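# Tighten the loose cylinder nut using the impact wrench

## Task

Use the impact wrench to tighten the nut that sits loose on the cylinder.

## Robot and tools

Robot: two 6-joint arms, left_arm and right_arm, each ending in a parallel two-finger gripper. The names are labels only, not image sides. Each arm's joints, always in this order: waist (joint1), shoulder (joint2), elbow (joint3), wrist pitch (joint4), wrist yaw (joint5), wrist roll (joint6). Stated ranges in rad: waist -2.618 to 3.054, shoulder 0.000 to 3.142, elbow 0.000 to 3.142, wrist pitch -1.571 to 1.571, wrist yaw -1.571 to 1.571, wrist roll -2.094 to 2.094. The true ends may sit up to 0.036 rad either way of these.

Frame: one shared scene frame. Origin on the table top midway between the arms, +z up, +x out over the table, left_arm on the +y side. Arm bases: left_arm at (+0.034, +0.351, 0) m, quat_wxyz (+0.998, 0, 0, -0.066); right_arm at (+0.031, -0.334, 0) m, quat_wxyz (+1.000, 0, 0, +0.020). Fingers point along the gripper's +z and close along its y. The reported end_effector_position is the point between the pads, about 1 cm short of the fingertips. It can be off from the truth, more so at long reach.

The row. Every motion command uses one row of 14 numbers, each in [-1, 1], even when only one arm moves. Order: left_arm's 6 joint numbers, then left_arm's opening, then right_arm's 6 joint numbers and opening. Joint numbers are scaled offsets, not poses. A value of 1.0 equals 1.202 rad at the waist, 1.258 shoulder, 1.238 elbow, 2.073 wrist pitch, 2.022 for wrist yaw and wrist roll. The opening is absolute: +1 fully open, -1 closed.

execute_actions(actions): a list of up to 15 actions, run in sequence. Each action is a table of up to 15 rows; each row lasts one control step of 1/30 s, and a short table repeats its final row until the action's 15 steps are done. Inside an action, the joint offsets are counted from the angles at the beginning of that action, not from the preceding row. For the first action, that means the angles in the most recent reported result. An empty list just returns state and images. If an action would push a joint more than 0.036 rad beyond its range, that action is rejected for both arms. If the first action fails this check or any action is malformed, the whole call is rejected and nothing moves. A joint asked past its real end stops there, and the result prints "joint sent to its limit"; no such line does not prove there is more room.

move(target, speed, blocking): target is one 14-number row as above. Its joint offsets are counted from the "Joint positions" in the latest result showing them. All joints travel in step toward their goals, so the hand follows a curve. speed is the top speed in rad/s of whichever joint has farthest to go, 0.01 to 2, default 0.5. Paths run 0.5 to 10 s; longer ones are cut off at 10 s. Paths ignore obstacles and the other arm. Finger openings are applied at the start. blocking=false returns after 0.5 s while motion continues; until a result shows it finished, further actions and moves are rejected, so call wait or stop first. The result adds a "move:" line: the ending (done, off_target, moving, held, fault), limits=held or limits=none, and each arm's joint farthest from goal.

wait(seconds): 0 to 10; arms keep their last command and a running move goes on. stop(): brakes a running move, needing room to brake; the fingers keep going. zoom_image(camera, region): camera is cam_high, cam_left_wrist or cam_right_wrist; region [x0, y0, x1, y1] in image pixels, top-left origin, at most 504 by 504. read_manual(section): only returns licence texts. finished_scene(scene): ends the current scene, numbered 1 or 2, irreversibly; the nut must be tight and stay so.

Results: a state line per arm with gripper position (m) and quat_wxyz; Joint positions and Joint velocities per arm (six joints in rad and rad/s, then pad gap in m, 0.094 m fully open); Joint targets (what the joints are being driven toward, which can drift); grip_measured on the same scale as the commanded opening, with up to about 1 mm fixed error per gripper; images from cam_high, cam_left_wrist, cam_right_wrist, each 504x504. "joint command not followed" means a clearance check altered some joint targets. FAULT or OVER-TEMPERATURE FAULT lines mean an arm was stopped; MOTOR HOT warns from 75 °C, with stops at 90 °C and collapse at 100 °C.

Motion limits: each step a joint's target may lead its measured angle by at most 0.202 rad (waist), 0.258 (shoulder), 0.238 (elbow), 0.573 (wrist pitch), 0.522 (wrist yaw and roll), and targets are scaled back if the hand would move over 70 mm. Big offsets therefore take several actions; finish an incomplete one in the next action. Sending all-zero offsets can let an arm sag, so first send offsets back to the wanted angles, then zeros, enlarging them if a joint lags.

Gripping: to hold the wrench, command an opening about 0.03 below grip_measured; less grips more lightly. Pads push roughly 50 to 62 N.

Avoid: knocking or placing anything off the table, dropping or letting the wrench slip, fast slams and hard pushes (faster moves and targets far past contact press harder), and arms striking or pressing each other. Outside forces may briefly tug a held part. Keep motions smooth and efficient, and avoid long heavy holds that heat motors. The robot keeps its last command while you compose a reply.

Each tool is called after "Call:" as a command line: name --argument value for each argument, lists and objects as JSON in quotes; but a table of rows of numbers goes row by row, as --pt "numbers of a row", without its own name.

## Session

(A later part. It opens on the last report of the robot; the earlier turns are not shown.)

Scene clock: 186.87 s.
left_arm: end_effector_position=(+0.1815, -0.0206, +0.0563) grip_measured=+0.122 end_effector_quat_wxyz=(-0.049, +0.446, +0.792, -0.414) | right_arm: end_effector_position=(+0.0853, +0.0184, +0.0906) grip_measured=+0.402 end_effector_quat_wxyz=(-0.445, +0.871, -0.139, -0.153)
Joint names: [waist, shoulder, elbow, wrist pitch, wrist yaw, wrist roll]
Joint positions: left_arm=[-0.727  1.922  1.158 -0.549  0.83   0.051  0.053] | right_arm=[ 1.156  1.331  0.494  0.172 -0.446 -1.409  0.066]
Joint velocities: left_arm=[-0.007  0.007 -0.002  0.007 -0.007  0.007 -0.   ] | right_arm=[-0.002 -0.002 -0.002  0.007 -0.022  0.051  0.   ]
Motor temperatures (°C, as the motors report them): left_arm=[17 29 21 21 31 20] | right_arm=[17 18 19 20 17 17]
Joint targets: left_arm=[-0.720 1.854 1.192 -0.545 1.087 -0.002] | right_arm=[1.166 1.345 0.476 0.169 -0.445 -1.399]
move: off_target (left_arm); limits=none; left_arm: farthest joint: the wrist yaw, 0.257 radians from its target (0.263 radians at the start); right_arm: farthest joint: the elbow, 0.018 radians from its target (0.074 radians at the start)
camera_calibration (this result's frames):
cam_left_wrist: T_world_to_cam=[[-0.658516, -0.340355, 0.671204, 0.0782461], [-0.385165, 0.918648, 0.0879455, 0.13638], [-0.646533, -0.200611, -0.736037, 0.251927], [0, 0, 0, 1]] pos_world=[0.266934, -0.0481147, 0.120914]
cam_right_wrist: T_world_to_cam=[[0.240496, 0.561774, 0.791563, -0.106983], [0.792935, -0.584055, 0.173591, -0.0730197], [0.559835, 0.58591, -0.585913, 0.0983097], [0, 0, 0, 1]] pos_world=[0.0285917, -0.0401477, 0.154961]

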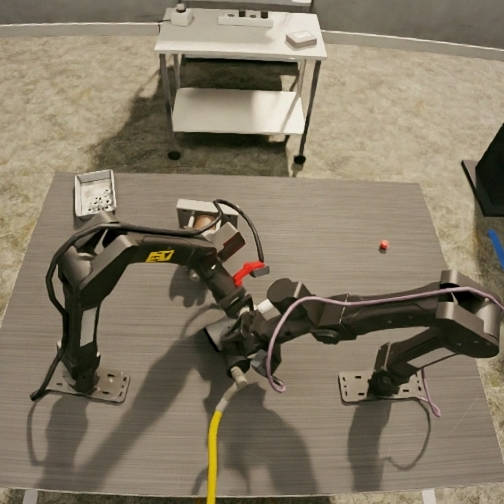

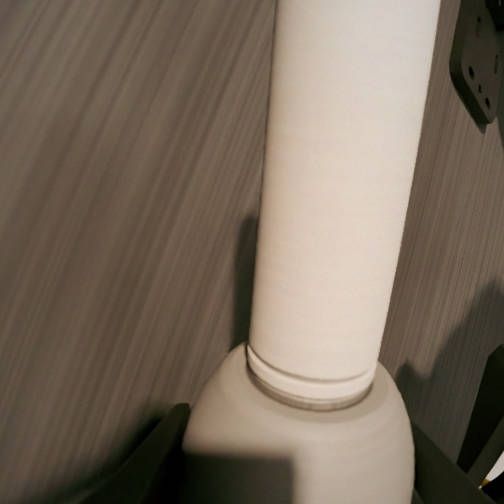

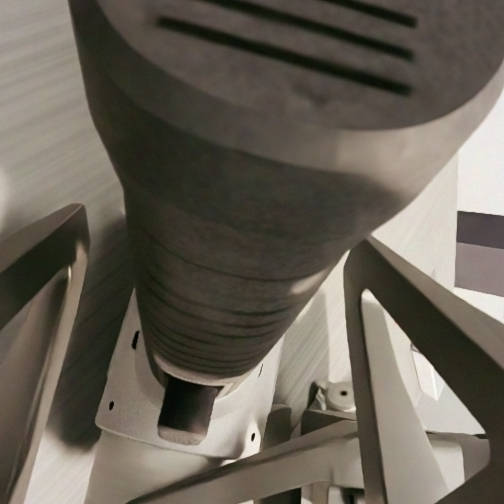

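Call:
move --target '[0.006,-0.054,0.027,0.002,0.127,-0.026,0.07, 0,0,0,0,0,0,-0.3]'

Call:
move --target '[0,0,0,0,0,0,0.6, 0,0,0,0,0,0,-0.3]'

Scene clock: 192.43 s.
left_arm: end_effector_position=(+0.1827, -0.0205, +0.0554) grip_measured=+0.122 end_effector_quat_wxyz=(-0.049, +0.440, +0.797, -0.411) | right_arm: end_effector_position=(+0.0852, +0.0181, +0.0902) grip_measured=-0.276 end_effector_quat_wxyz=(-0.445, +0.872, -0.139, -0.153)
Joint names: [waist, shoulder, elbow, wrist pitch, wrist yaw, wrist roll]
Joint positions: left_arm=[-0.726  1.922  1.158 -0.545  0.823  0.036  0.053] | right_arm=[ 1.156  1.331  0.493  0.171 -0.446 -1.409  0.034]
Joint velocities: left_arm=[-0.002 -0.007  0.007 -0.037  0.007 -0.022  0.001] | right_arm=[-0.017 -0.007 -0.007 -0.007  0.037  0.007 -0.001]
Motor temperatures (°C, as the motors report them): left_arm=[17 30 21 21 31 20] | right_arm=[17 18 19 21 17 17]
Joint targets: left_arm=[-0.720 1.854 1.192 -0.545 1.087 -0.002] | right_arm=[1.156 1.331 0.494 0.172 -0.446 -1.409]
move: off_target (left_arm); limits=none; left_arm: farthest joint: the wrist yaw, 0.263 radians from its target (0.257 radians at the start); right_arm: farthest joint: the elbow, 0.001 radians from its target (0.000 radians at the start)
camera_calibration (this result's frames):
cam_left_wrist: T_world_to_cam=[[-0.653236, -0.353652, 0.669487, 0.0785298], [-0.39565, 0.913327, 0.0964124, 0.138205], [-0.645557, -0.201903, -0.736541, 0.251903], [0, 0, 0, 1]] pos_world=[0.268597, -0.047594, 0.119637]
cam_right_wrist: T_world_to_cam=[[0.240571, 0.562906, 0.790736, -0.106487], [0.793102, -0.583648, 0.174195, -0.073103], [0.559567, 0.585228, -0.58685, 0.0984246], [0, 0, 0, 1]] pos_world=[0.0285206, -0.0403252, 0.154698]

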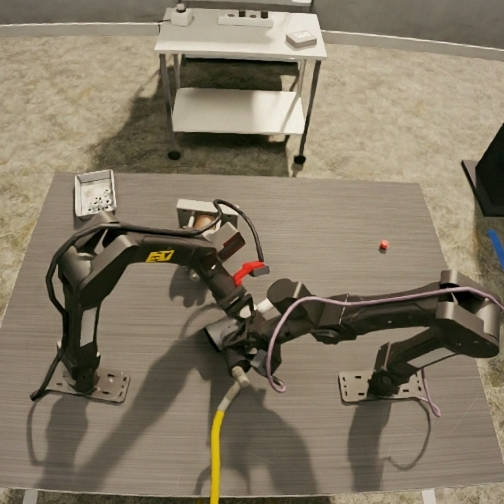

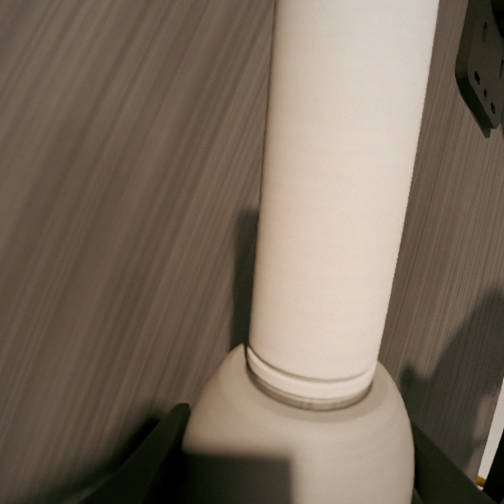

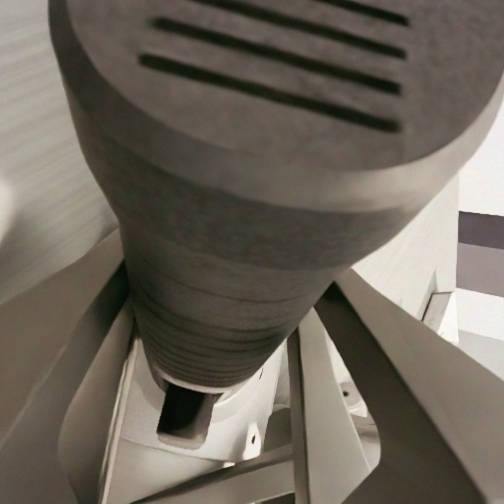

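Scene clock: 192.93 s.
left_arm: end_effector_position=(+0.1835, -0.0197, +0.0532) grip_measured=+0.598 end_effector_quat_wxyz=(-0.049, +0.440, +0.799, -0.407) | right_arm: end_effector_position=(+0.0848, +0.0175, +0.0894) grip_measured=-0.276 end_effector_quat_wxyz=(-0.444, +0.873, -0.136, -0.152)
Joint names: [waist, shoulder, elbow, wrist pitch, wrist yaw, wrist roll]
Joint positions: left_arm=[-0.726  1.924  1.157 -0.546  0.814  0.036  0.075] | right_arm=[ 1.156  1.331  0.492  0.17  -0.447 -1.415  0.034]
Joint velocities: left_arm=[ 0.002 -0.012  0.017  0.007  0.037 -0.037 -0.   ] | right_arm=[-0.002  0.002  0.012  0.022 -0.095 -0.007  0.   ]
Motor temperatures (°C, as the motors report them): left_arm=[17 30 21 21 31 20] | right_arm=[17 18 19 21 17 17]
Joint targets: left_arm=[-0.726 1.922 1.158 -0.545 0.824 0.036] | right_arm=[1.156 1.331 0.493 0.171 -0.446 -1.409]
move: done; limits=none; left_arm: farthest joint: the wrist yaw, 0.009 radians from its target (0.000 radians at the start); right_arm: farthest joint: the wrist roll, 0.006 radians from its target (0.000 radians at the start)
camera_calibration (this result's frames):
cam_left_wrist: T_world_to_cam=[[-0.655449, -0.36069, 0.663543, 0.0814069], [-0.398005, 0.91165, 0.102406, 0.13805], [-0.641856, -0.196972, -0.741096, 0.250565], [0, 0, 0, 1]] pos_world=[0.269129, -0.0471363, 0.117539]
cam_right_wrist: T_world_to_cam=[[0.235596, 0.565278, 0.790541, -0.104998], [0.794831, -0.580149, 0.177963, -0.0735635], [0.55923, 0.58642, -0.585981, 0.0984268], [0, 0, 0, 1]] pos_world=[0.0281644, -0.0410442, 0.153773]

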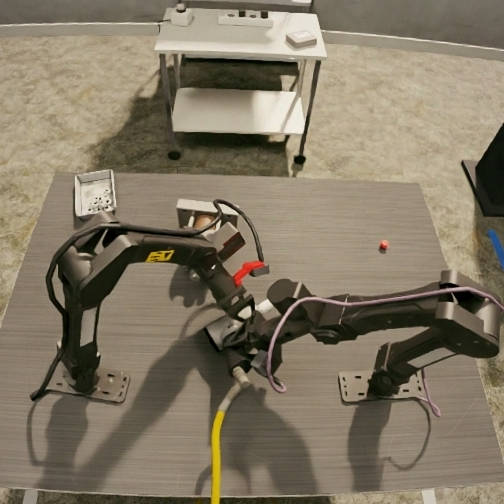

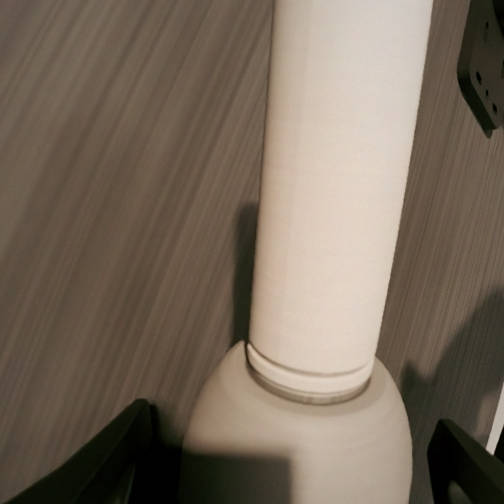

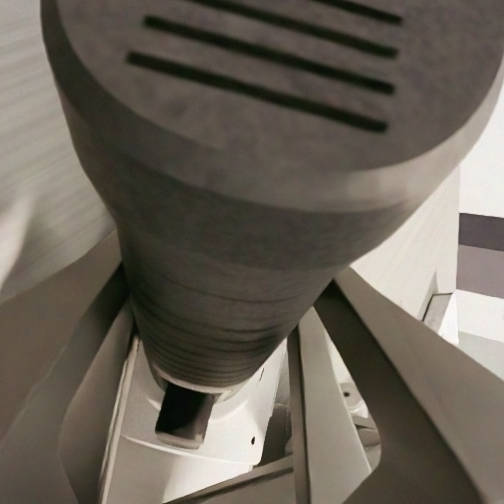

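Call:
move --target '[0.11,-0.13,0.01,-0.06,0,0,0.6, 0,0,0,0,0,0,-0.32]' --speed 0.25

Call:
move --target '[0.4,-0.5,-0.1,-0.2,-0.4,0,0.6, 0,0,0,0,0,0,-0.32]' --speed 0.8

Scene clock: 197.20 s.
left_arm: end_effector_position=(+0.2183, +0.0135, +0.0964) grip_measured=+0.598 end_effector_quat_wxyz=(-0.010, +0.393, +0.824, -0.408) | right_arm: end_effector_position=(+0.0848, +0.0175, +0.0894) grip_measured=-0.276 end_effector_quat_wxyz=(-0.444, +0.873, -0.135, -0.151)
Joint names: [waist, shoulder, elbow, wrist pitch, wrist yaw, wrist roll]
Joint positions: left_arm=[-0.6    1.78   1.157 -0.666  0.804  0.036  0.075] | right_arm=[ 1.156  1.331  0.492  0.17  -0.447 -1.418  0.034]
Joint velocities: left_arm=[ 0.002 -0.007  0.002 -0.007 -0.051  0.037 -0.001] | right_arm=[-0.007  0.012 -0.012 -0.022 -0.051  0.037 -0.   ]
Motor temperatures (°C, as the motors report them): left_arm=[17 29 21 20 29 20] | right_arm=[17 18 19 21 17 17]
Joint targets: left_arm=[-0.594 1.761 1.170 -0.670 0.814 0.036] | right_arm=[1.156 1.331 0.492 0.170 -0.447 -1.415]
move: done; limits=none; left_arm: farthest joint: the shoulder, 0.020 radians from its target (0.164 radians at the start); right_arm: farthest joint: the wrist roll, 0.003 radians from its target (0.000 radians at the start)
camera_calibration (this result's frames):
cam_left_wrist: T_world_to_cam=[[-0.619819, -0.435975, 0.652496, 0.0818104], [-0.514512, 0.853592, 0.0815951, 0.145416], [-0.592539, -0.285143, -0.753387, 0.303118], [0, 0, 0, 1]] pos_world=[0.305136, -0.00202699, 0.163119]
cam_right_wrist: T_world_to_cam=[[0.23266, 0.565329, 0.791373, -0.104824], [0.795375, -0.57887, 0.179688, -0.0737864], [0.559685, 0.587633, -0.584329, 0.0982193], [0, 0, 0, 1]] pos_world=[0.0281045, -0.0411694, 0.153606]

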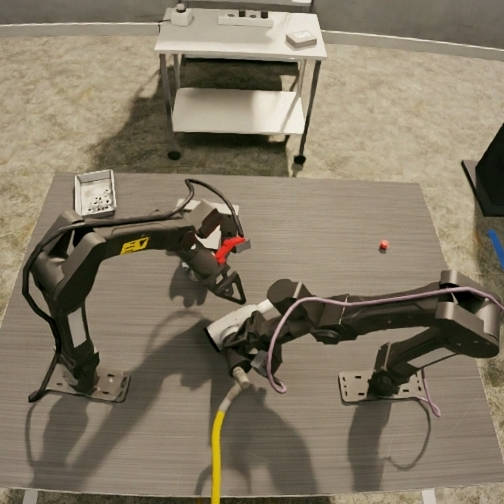

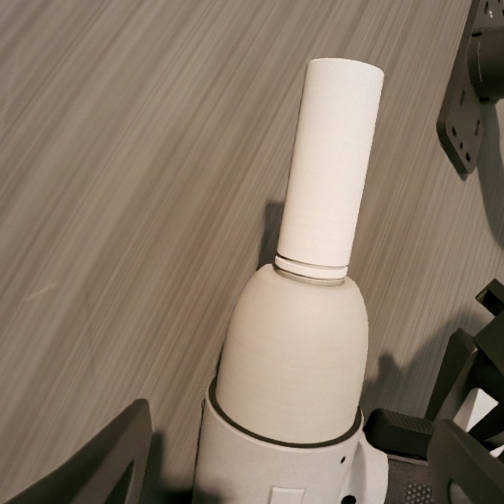

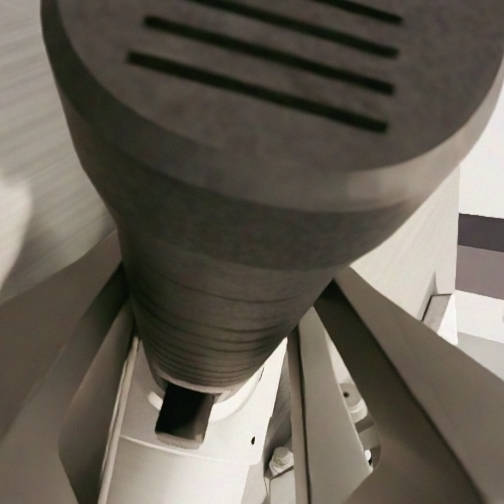

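Scene clock: 199.07 s.
left_arm: end_effector_position=(+0.2817, +0.2854, +0.1595) grip_measured=+0.599 end_effector_quat_wxyz=(+0.184, +0.145, +0.972, -0.022) | right_arm: end_effector_position=(+0.0847, +0.0175, +0.0893) grip_measured=-0.276 end_effector_quat_wxyz=(-0.444, +0.873, -0.134, -0.151)
Joint names: [waist, shoulder, elbow, wrist pitch, wrist yaw, wrist roll]
Joint positions: left_arm=[-0.127  1.165  1.043 -1.077  0.002  0.036  0.075] | right_arm=[ 1.156  1.331  0.492  0.169 -0.447 -1.421  0.034]
Joint velocities: left_arm=[-0.002 -0.007  0.007 -0.022 -0.051 -0.007 -0.002] | right_arm=[-0.012 -0.032  0.012 -0.007 -0.051 -0.007  0.   ]
Motor temperatures (°C, as the motors report them): left_arm=[17 28 20 21 28 20] | right_arm=[17 18 19 21 17 17]
Joint targets: left_arm=[-0.119 1.151 1.033 -1.080 -0.005 0.036] | right_arm=[1.156 1.331 0.492 0.170 -0.447 -1.418]
move: done; limits=none; left_arm: farthest joint: the shoulder, 0.014 radians from its target (0.629 radians at the start); right_arm: farthest joint: the wrist roll, 0.003 radians from its target (0.000 radians at the start)
camera_calibration (this result's frames):
cam_left_wrist: T_world_to_cam=[[-0.217285, -0.974773, -0.0510403, 0.351153], [-0.972856, 0.212, 0.0927804, 0.251289], [-0.0796192, 0.0698147, -0.994378, 0.258367], [0, 0, 0, 1]] pos_world=[0.341339, 0.270984, 0.251523]
cam_right_wrist: T_world_to_cam=[[0.230573, 0.565647, 0.791758, -0.104599], [0.796018, -0.577623, 0.180851, -0.0739184], [0.559636, 0.588553, -0.583449, 0.0981763], [0, 0, 0, 1]] pos_world=[0.0280151, -0.041313, 0.153466]

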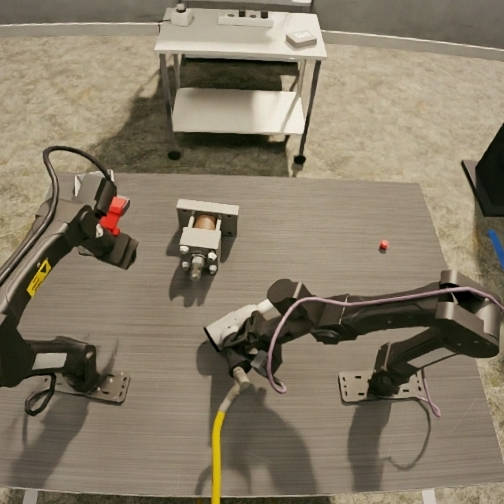

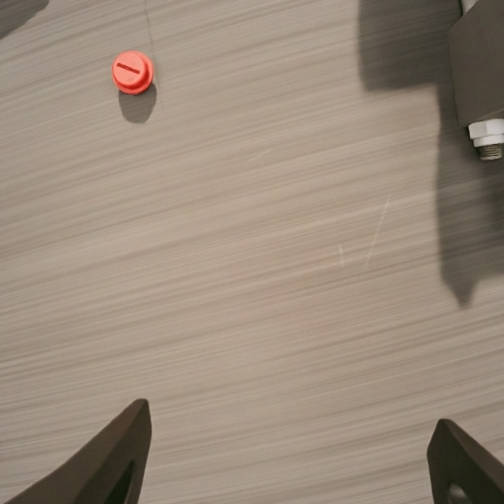

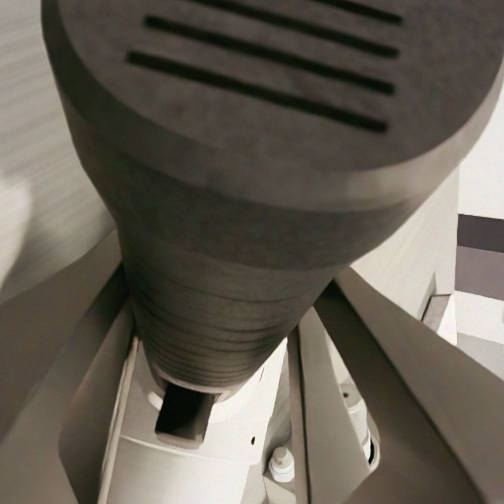

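Call:
move --target '[0,0,0,0,0,0,0.6, 0,-0.1,0.1,0.03,0,0.1,-0.32]' --speed 0.25

Scene clock: 208.10 s.
left_arm: end_effector_position=(+0.2818, +0.2855, +0.1595) grip_measured=+0.599 end_effector_quat_wxyz=(+0.184, +0.145, +0.972, -0.022) | right_arm: end_effector_position=(+0.0912, +0.0154, +0.1003) grip_measured=-0.276 end_effector_quat_wxyz=(-0.425, +0.858, -0.229, -0.175)
Joint names: [waist, shoulder, elbow, wrist pitch, wrist yaw, wrist roll]
Joint positions: left_arm=[-0.127  1.165  1.043 -1.077  0.002  0.036  0.075] | right_arm=[ 1.156  1.285  0.529  0.077 -0.406 -1.228  0.034]
Joint velocities: left_arm=[-0.007  0.007 -0.007 -0.007  0.11  -0.022 -0.001] | right_arm=[-0.007 -0.007 -0.002 -0.066  0.007 -0.007 -0.   ]
Motor temperatures (°C, as the motors report them): left_arm=[17 26 20 21 25 19] | right_arm=[17 19 20 22 17 17]
Joint targets: left_arm=[-0.127 1.165 1.043 -1.077 0.002 0.036] | right_arm=[1.156 1.214 0.605 0.214 -0.443 -1.219]
move: off_target (right_arm); limits=none; left_arm: farthest joint: the waist, 0.000 radians from its target (0.000 radians at the start); right_arm: farthest joint: the wrist pitch, 0.154 radians from its target (0.062 radians at the start)
camera_calibration (this result's frames):
cam_left_wrist: T_world_to_cam=[[-0.217145, -0.974785, -0.051395, 0.351242], [-0.972893, 0.211833, 0.0927643, 0.251353], [-0.0795381, 0.0701451, -0.994361, 0.258244], [0, 0, 0, 1]] pos_world=[0.34135, 0.271026, 0.251523]
cam_right_wrist: T_world_to_cam=[[0.413818, 0.551773, 0.724086, -0.123332], [0.725744, -0.680133, 0.103515, -0.0664718], [0.549592, 0.482665, -0.681897, 0.114624], [0, 0, 0, 1]] pos_world=[0.0362823, -0.0324831, 0.174346]

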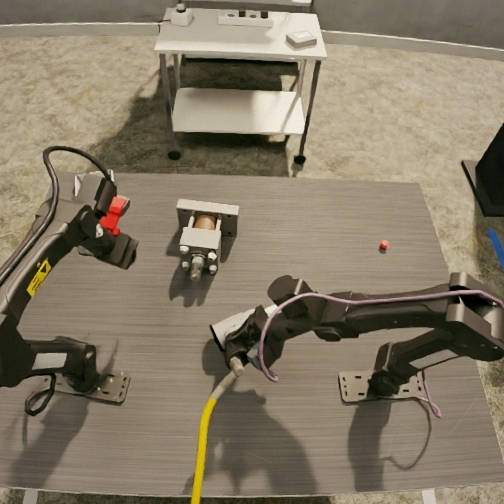

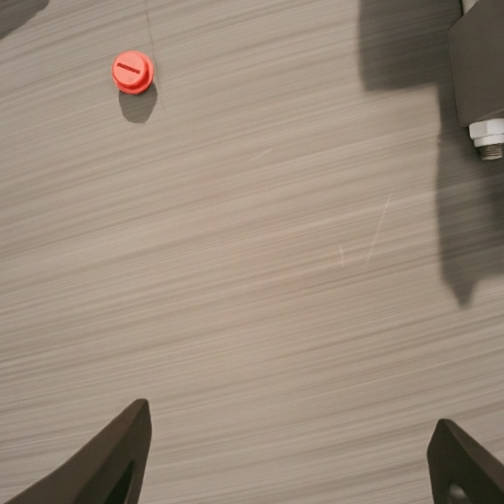

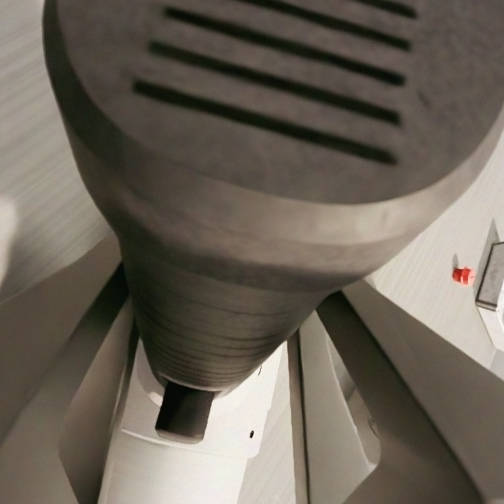

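Call:
move --target '[0,0,0,0,0,0,0.6, -0.252,0.27,0.31,-0.14,-0.28,0.157,-0.32]' --speed 0.2

Scene clock: 216.47 s.
left_arm: end_effector_position=(+0.2818, +0.2855, +0.1595) grip_measured=+0.599 end_effector_quat_wxyz=(+0.184, +0.145, +0.972, -0.022) | right_arm: end_effector_position=(+0.1465, +0.0339, +0.1162) grip_measured=-0.276 end_effector_quat_wxyz=(-0.293, +0.768, -0.405, -0.401)
Joint names: [waist, shoulder, elbow, wrist pitch, wrist yaw, wrist roll]
Joint positions: left_arm=[-0.127  1.165  1.043 -1.077  0.002  0.036  0.075] | right_arm=[ 0.853  1.609  0.877 -0.211 -0.896 -0.968  0.034]
Joint velocities: left_arm=[-0.007 -0.012 -0.022  0.051  0.022 -0.051  0.001] | right_arm=[-0.002 -0.002  0.012 -0.066 -0.022 -0.066  0.001]
Motor temperatures (°C, as the motors report them): left_arm=[17 24 20 21 24 19] | right_arm=[17 19 21 24 18 17]
Joint targets: left_arm=[-0.127 1.165 1.043 -1.077 0.002 0.036] | right_arm=[0.853 1.625 0.913 -0.213 -0.971 -0.910]
move: off_target (right_arm); limits=none; left_arm: farthest joint: the waist, 0.000 radians from its target (0.000 radians at the start); right_arm: farthest joint: the wrist yaw, 0.076 radians from its target (0.567 radians at the start)
camera_calibration (this result's frames):
cam_left_wrist: T_world_to_cam=[[-0.217145, -0.974785, -0.051395, 0.351242], [-0.972893, 0.211833, 0.0927643, 0.251353], [-0.0795381, 0.0701451, -0.994361, 0.258244], [0, 0, 0, 1]] pos_world=[0.34135, 0.271026, 0.251523]
cam_right_wrist: T_world_to_cam=[[0.801226, 0.540164, 0.25741, -0.170026], [0.595452, -0.762158, -0.254071, -0.0322938], [0.0589471, 0.356844, -0.932302, 0.191358], [0, 0, 0, 1]] pos_world=[0.144178, -0.00105613, 0.213965]

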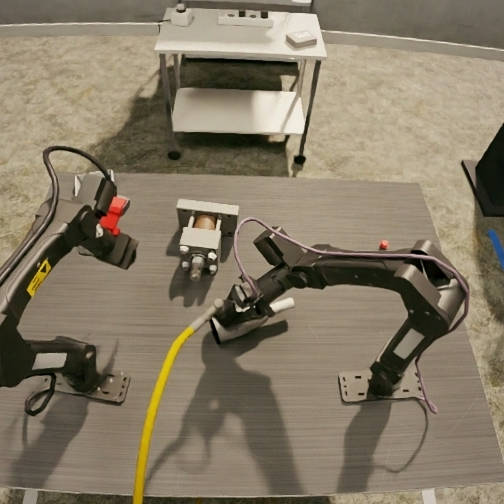

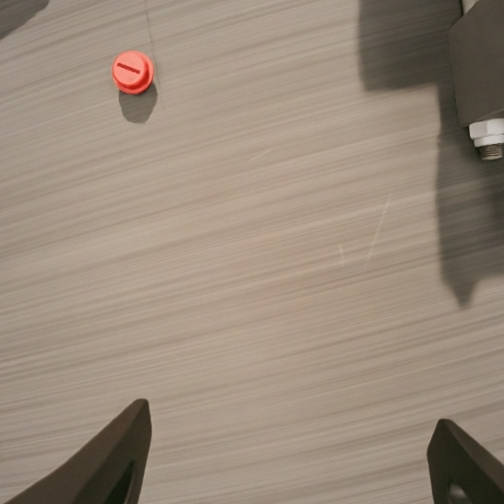

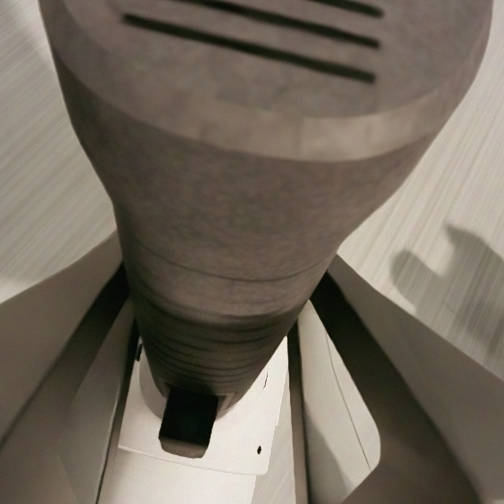

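Call:
move --target '[0,0,0,0,0,0,0.6, 0.16,0.105,0.44,-0.352,0.227,0.014,-0.15]' --speed 0.25

Call:
zoom_image --camera "cam_high" --region '[160, 200, 320, 360]'

Scene clock: 230.93 s.
left_arm: end_effector_position=(+0.2818, +0.2855, +0.1595) grip_measured=+0.599 end_effector_quat_wxyz=(+0.184, +0.145, +0.972, -0.022) | right_arm: end_effector_position=(+0.1373, +0.0316, +0.1221) grip_measured=-0.149 end_effector_quat_wxyz=(-0.109, +0.844, -0.478, -0.220)
Joint names: [waist, shoulder, elbow, wrist pitch, wrist yaw, wrist roll]
Joint positions: left_arm=[-0.127  1.165  1.043 -1.077  0.002  0.036  0.075] | right_arm=[ 1.046  1.744  1.378 -0.955 -0.433 -0.97   0.04 ]
Joint velocities: left_arm=[-0.022 -0.002  0.007 -0.066 -0.022 -0.007 -0.001] | right_arm=[-0.007  0.017 -0.007 -0.051  0.037 -0.007  0.   ]
Motor temperatures (°C, as the motors report them): left_arm=[17 23 20 21 23 19] | right_arm=[17 20 21 23 18 18]
Joint targets: left_arm=[-0.127 1.165 1.043 -1.077 0.002 0.036] | right_arm=[1.046 1.741 1.422 -0.941 -0.437 -0.939]
move: off_target (right_arm); limits=none; left_arm: farthest joint: the waist, 0.000 radians from its target (0.000 radians at the start); right_arm: farthest joint: the elbow, 0.044 radians from its target (0.545 radians at the start)
camera_calibration (this result's frames):
cam_left_wrist: T_world_to_cam=[[-0.217145, -0.974785, -0.051395, 0.351242], [-0.972893, 0.211833, 0.0927643, 0.251353], [-0.0795381, 0.0701451, -0.994361, 0.258244], [0, 0, 0, 1]] pos_world=[0.34135, 0.271026, 0.251523]
cam_right_wrist: T_world_to_cam=[[0.782093, 0.620536, 0.0571427, -0.138408], [0.588387, -0.765541, 0.260284, -0.0888397], [0.205261, -0.169944, -0.96384, 0.198633], [0, 0, 0, 1]] pos_world=[0.119748, 0.0516331, 0.222483]

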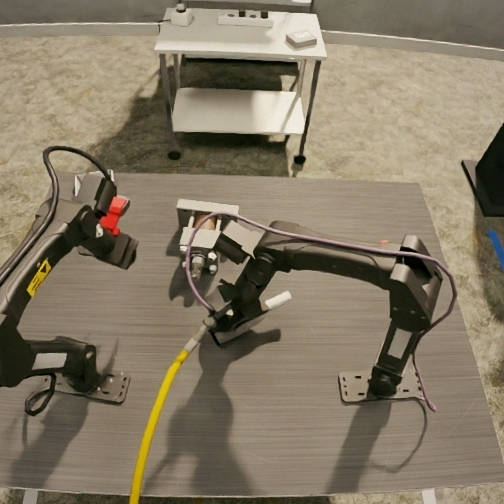

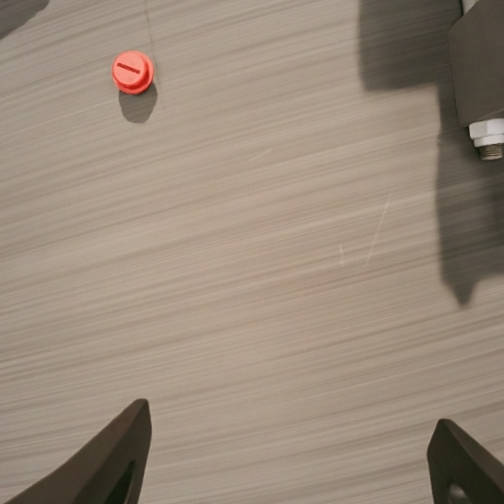

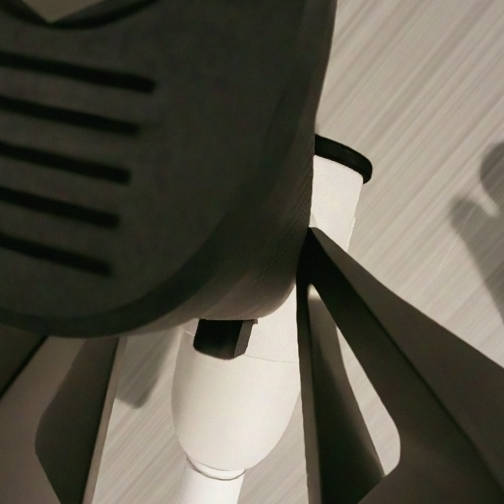

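Region (160, 200, 320, 360) of cam_high's 504x504 image, scaled by 3.150, with more detail than that image has.

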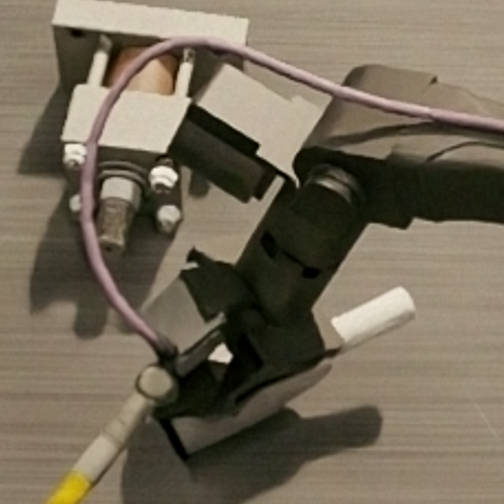

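Call:
move --target '[0,0,0,0,0,0,0.6, -0.112,0.16,0.14,-0.103,-0.18,-0.31,-0.25]' --speed 0.25

Call:
zoom_image --camera "cam_high" --region '[160, 200, 320, 360]'

Scene clock: 244.13 s.
left_arm: end_effector_position=(+0.2818, +0.2855, +0.1595) grip_measured=+0.599 end_effector_quat_wxyz=(+0.184, +0.145, +0.972, -0.022) | right_arm: end_effector_position=(+0.1465, +0.0331, +0.1215) grip_measured=-0.239 end_effector_quat_wxyz=(-0.124, +0.897, -0.266, -0.331)
Joint names: [waist, shoulder, elbow, wrist pitch, wrist yaw, wrist roll]
Joint positions: left_arm=[-0.127  1.165  1.043 -1.077  0.002  0.036  0.075] | right_arm=[ 0.91   1.927  1.525 -1.145 -0.723 -1.604  0.036]
Joint velocities: left_arm=[-0.012 -0.002 -0.007 -0.022 -0.007  0.022 -0.   ] | right_arm=[-0.002  0.002 -0.007 -0.037 -0.022  0.022  0.001]
Motor temperatures (°C, as the motors report them): left_arm=[17 23 20 21 22 19] | right_arm=[17 21 21 22 18 18]
Joint targets: left_arm=[-0.127 1.165 1.043 -1.077 0.002 0.036] | right_arm=[0.911 1.945 1.551 -1.169 -0.798 -1.596]
move: off_target (right_arm); limits=none; left_arm: farthest joint: the waist, 0.000 radians from its target (0.000 radians at the start); right_arm: farthest joint: the wrist yaw, 0.074 radians from its target (0.364 radians at the start)
camera_calibration (this result's frames):
cam_left_wrist: T_world_to_cam=[[-0.217145, -0.974785, -0.051395, 0.351242], [-0.972893, 0.211833, 0.0927643, 0.251353], [-0.0795381, 0.0701451, -0.994361, 0.258244], [0, 0, 0, 1]] pos_world=[0.34135, 0.271026, 0.251523]
cam_right_wrist: T_world_to_cam=[[0.467075, 0.870655, 0.154276, -0.120366], [0.876988, -0.478417, 0.0448301, -0.118502], [0.11284, 0.114359, -0.98701, 0.20334], [0, 0, 0, 1]] pos_world=[0.137199, 0.0248498, 0.224581]

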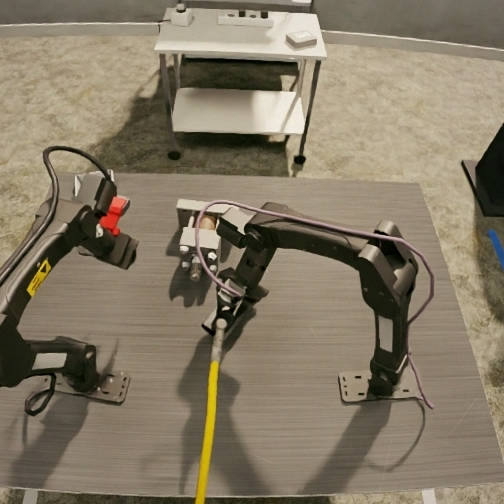

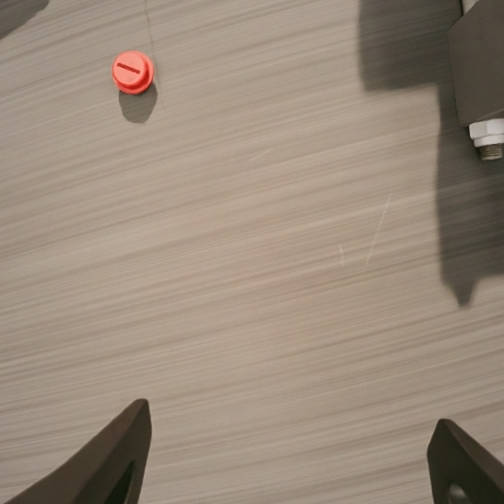

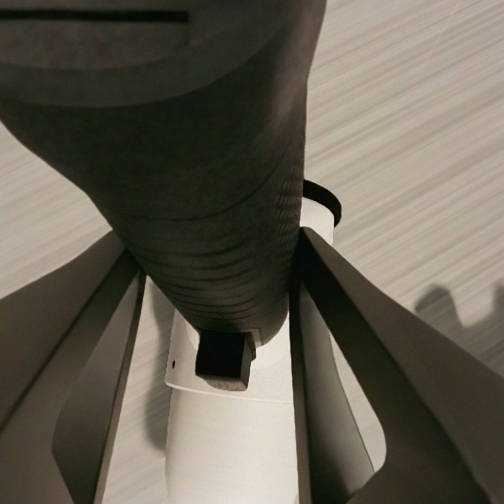

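Region (160, 200, 320, 360) of cam_high's 504x504 image, scaled by 3.150, with more detail than that image has.

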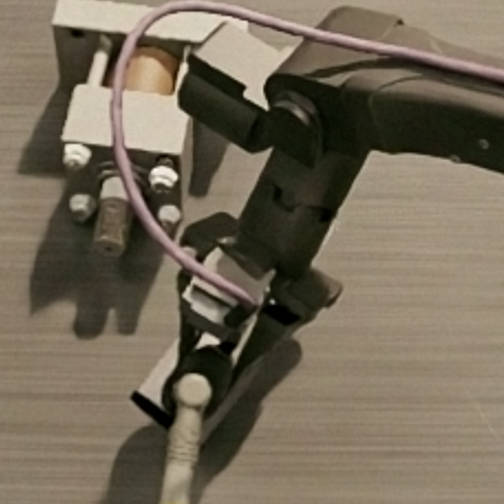

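Call:
move --target '[0,0,0,0,0,0,0.6, 0.08,0.08,0.09,-0.1,-0.04,-0.11,-0.26]' --speed 0.15

Call:
zoom_image --camera "cam_high" --region '[160, 220, 320, 380]'

Scene clock: 256.03 s.
left_arm: end_effector_position=(+0.2818, +0.2855, +0.1595) grip_measured=+0.599 end_effector_quat_wxyz=(+0.184, +0.145, +0.972, -0.022) | right_arm: end_effector_position=(+0.1116, +0.0436, +0.1179) grip_measured=-0.251 end_effector_quat_wxyz=(-0.109, +0.919, -0.136, -0.353)
Joint names: [waist, shoulder, elbow, wrist pitch, wrist yaw, wrist roll]
Joint positions: left_arm=[-0.127  1.165  1.043 -1.077  0.002  0.036  0.075] | right_arm=[ 0.995  2.014  1.616 -1.255 -0.753 -1.844  0.035]
Joint velocities: left_arm=[ 0.012  0.022  0.002 -0.066  0.007 -0.007  0.   ] | right_arm=[-0.012  0.017  0.002 -0.007  0.007  0.022  0.   ]
Motor temperatures (°C, as the motors report them): left_arm=[17 23 20 21 22 19] | right_arm=[17 21 21 21 19 18]
Joint targets: left_arm=[-0.127 1.165 1.043 -1.077 0.002 0.036] | right_arm=[1.006 2.028 1.636 -1.352 -0.804 -1.827]
move: off_target (right_arm); limits=none; left_arm: farthest joint: the waist, 0.000 radians from its target (0.000 radians at the start); right_arm: farthest joint: the wrist pitch, 0.098 radians from its target (0.207 radians at the start)
camera_calibration (this result's frames):
cam_left_wrist: T_world_to_cam=[[-0.217145, -0.974785, -0.051395, 0.351242], [-0.972893, 0.211833, 0.0927643, 0.251353], [-0.0795381, 0.0701451, -0.994361, 0.258244], [0, 0, 0, 1]] pos_world=[0.34135, 0.271026, 0.251523]
cam_right_wrist: T_world_to_cam=[[0.227065, 0.949739, 0.215491, -0.0965851], [0.971178, -0.237292, 0.0224819, -0.101057], [0.0724862, 0.204176, -0.976247, 0.201841], [0, 0, 0, 1]] pos_world=[0.105444, 0.0265398, 0.220132]

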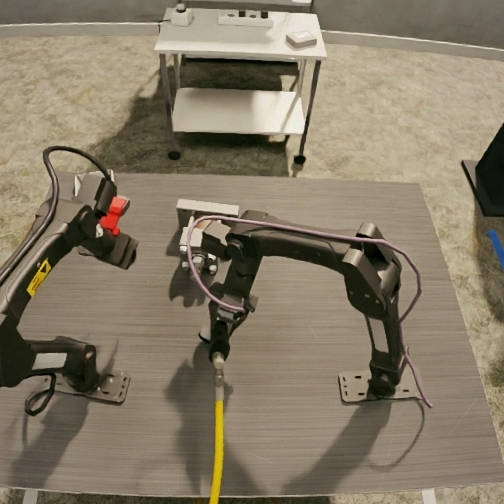

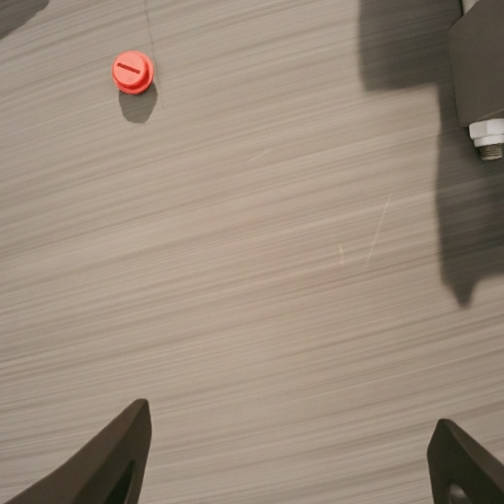

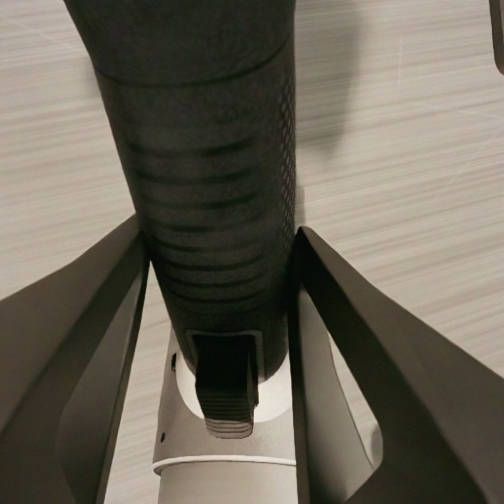

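Region (160, 220, 320, 380) of cam_high's 504x504 image, scaled by 3.150, with more detail than that image has.

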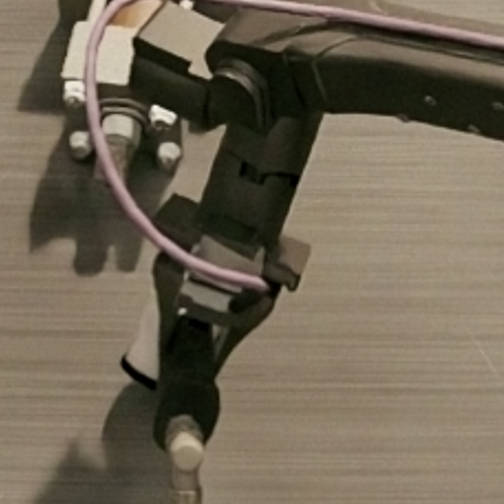

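Call:
move --target '[0,0,0,0,0,0,0.6, -0.08,0,0.01,-0.03,0,-0.04,-0.26]' --speed 0.1

Call:
execute_actions --actions '[[[0,0,0,0,0,0,0.6,0,0,0,0,0,0,-0.25]],[[0,0,0,0,0,0,0.6,0,0,0,0,0,0,-0.24]],[[0,0,0,0,0,0,0.6,0,0,0,0,0,0,-0.23]],[[0,0,0,0,0,0,0.6,0,0,0,0,0,0,-0.2]]]'

Scene clock: 262.63 s.
left_arm: end_effector_position=(+0.2818, +0.2855, +0.1595) grip_measured=+0.599 end_effector_quat_wxyz=(+0.184, +0.145, +0.972, -0.022) | right_arm: end_effector_position=(+0.1407, +0.0273, +0.1193) grip_measured=-0.253 end_effector_quat_wxyz=(-0.123, +0.916, -0.145, -0.352)
Joint names: [waist, shoulder, elbow, wrist pitch, wrist yaw, wrist roll]
Joint positions: left_arm=[-0.127  1.165  1.043 -1.077  0.002  0.036  0.075] | right_arm=[ 0.902  2.014  1.616 -1.301 -0.756 -1.936  0.035]
Joint velocities: left_arm=[ 0.017  0.012 -0.007 -0.022  0.007 -0.066 -0.   ] | right_arm=[-0.007  0.002 -0.017 -0.007  0.066  0.081  0.   ]
Motor temperatures (°C, as the motors report them): left_arm=[17 23 20 21 22 19] | right_arm=[17 22 21 21 19 18]
Joint targets: left_arm=[-0.127 1.165 1.043 -1.077 0.002 0.036] | right_arm=[0.899 2.014 1.629 -1.317 -0.753 -1.925]
move: done; limits=none; left_arm: farthest joint: the waist, 0.000 radians from its target (0.000 radians at the start); right_arm: farthest joint: the wrist pitch, 0.016 radians from its target (0.062 radians at the start)
camera_calibration (this result's frames):
cam_left_wrist: T_world_to_cam=[[-0.217145, -0.974785, -0.051395, 0.351242], [-0.972893, 0.211833, 0.0927643, 0.251353], [-0.0795381, 0.0701451, -0.994361, 0.258244], [0, 0, 0, 1]] pos_world=[0.34135, 0.271026, 0.251523]
cam_right_wrist: T_world_to_cam=[[0.253217, 0.938732, 0.233801, -0.0935702], [0.964206, -0.264549, 0.0179099, -0.130977], [0.0786646, 0.220897, -0.972119, 0.202603], [0, 0, 0, 1]] pos_world=[0.134044, 0.00843315, 0.221177]

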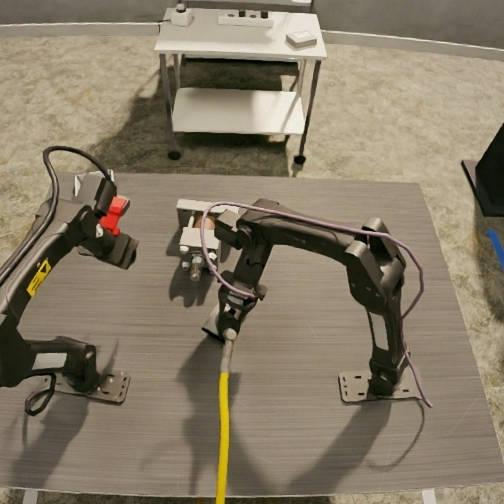

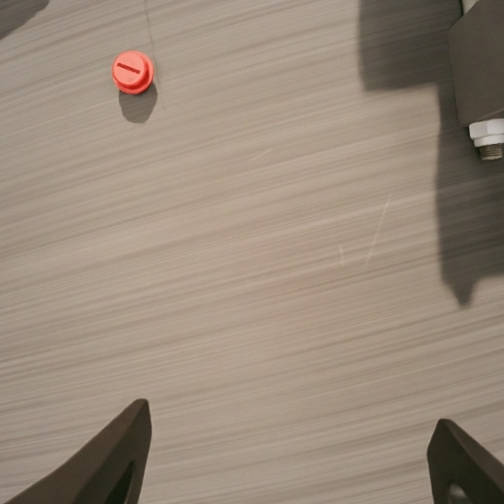

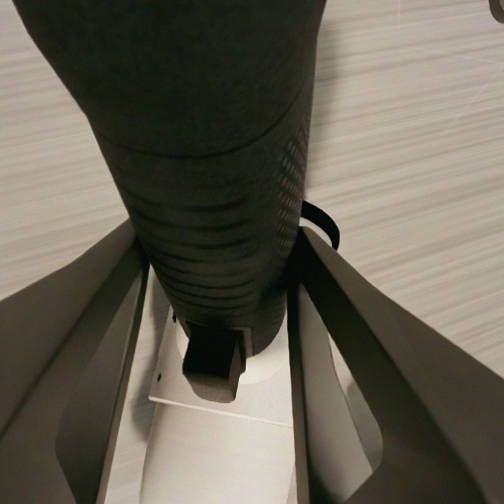

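Scene clock: 264.63 s.
left_arm: end_effector_position=(+0.2818, +0.2855, +0.1595) grip_measured=+0.599 end_effector_quat_wxyz=(+0.184, +0.145, +0.972, -0.022) | right_arm: end_effector_position=(+0.1356, +0.0035, +0.1145) grip_measured=-0.200 end_effector_quat_wxyz=(-0.066, +0.924, -0.153, -0.343)
Joint names: [waist, shoulder, elbow, wrist pitch, wrist yaw, wrist roll]
Joint positions: left_arm=[-0.127  1.165  1.043 -1.077  0.002  0.036  0.075] | right_arm=[ 0.902  2.014  1.616 -1.404 -0.682 -1.953  0.038]
Joint velocities: left_arm=[-0.002 -0.012  0.012  0.066 -0.037 -0.037 -0.   ] | right_arm=[-0.007 -0.017 -0.002 -0.095  0.051  0.007 -0.001]
Motor temperatures (°C, as the motors report them): left_arm=[17 22 20 21 22 19] | right_arm=[17 22 20 20 19 18]
Joint targets: left_arm=[-0.127 1.165 1.043 -1.077 0.002 0.036] | right_arm=[0.902 2.014 1.616 -1.335 -0.740 -1.952]
camera_calibration (this result's frames):
cam_left_wrist: T_world_to_cam=[[-0.217145, -0.974785, -0.051395, 0.351242], [-0.972893, 0.211833, 0.0927643, 0.251353], [-0.0795381, 0.0701451, -0.994361, 0.258244], [0, 0, 0, 1]] pos_world=[0.34135, 0.271026, 0.251523]
cam_right_wrist: T_world_to_cam=[[0.227335, 0.965777, 0.124872, -0.0529162], [0.970715, -0.234966, 0.0500335, -0.136997], [0.0776619, 0.109841, -0.990911, 0.206312], [0, 0, 0, 1]] pos_world=[0.128992, -0.00374583, 0.217899]

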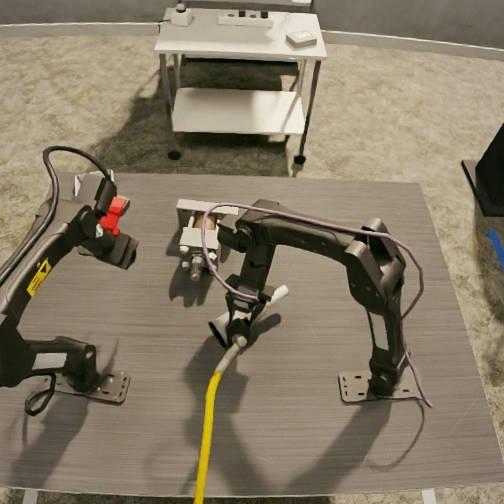

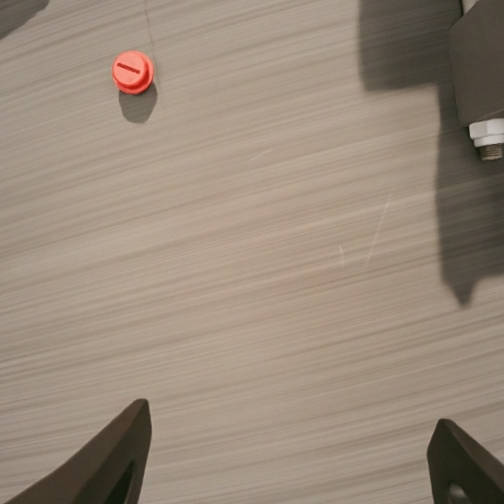

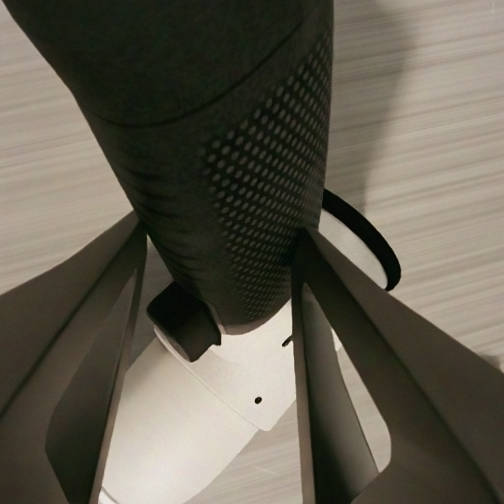

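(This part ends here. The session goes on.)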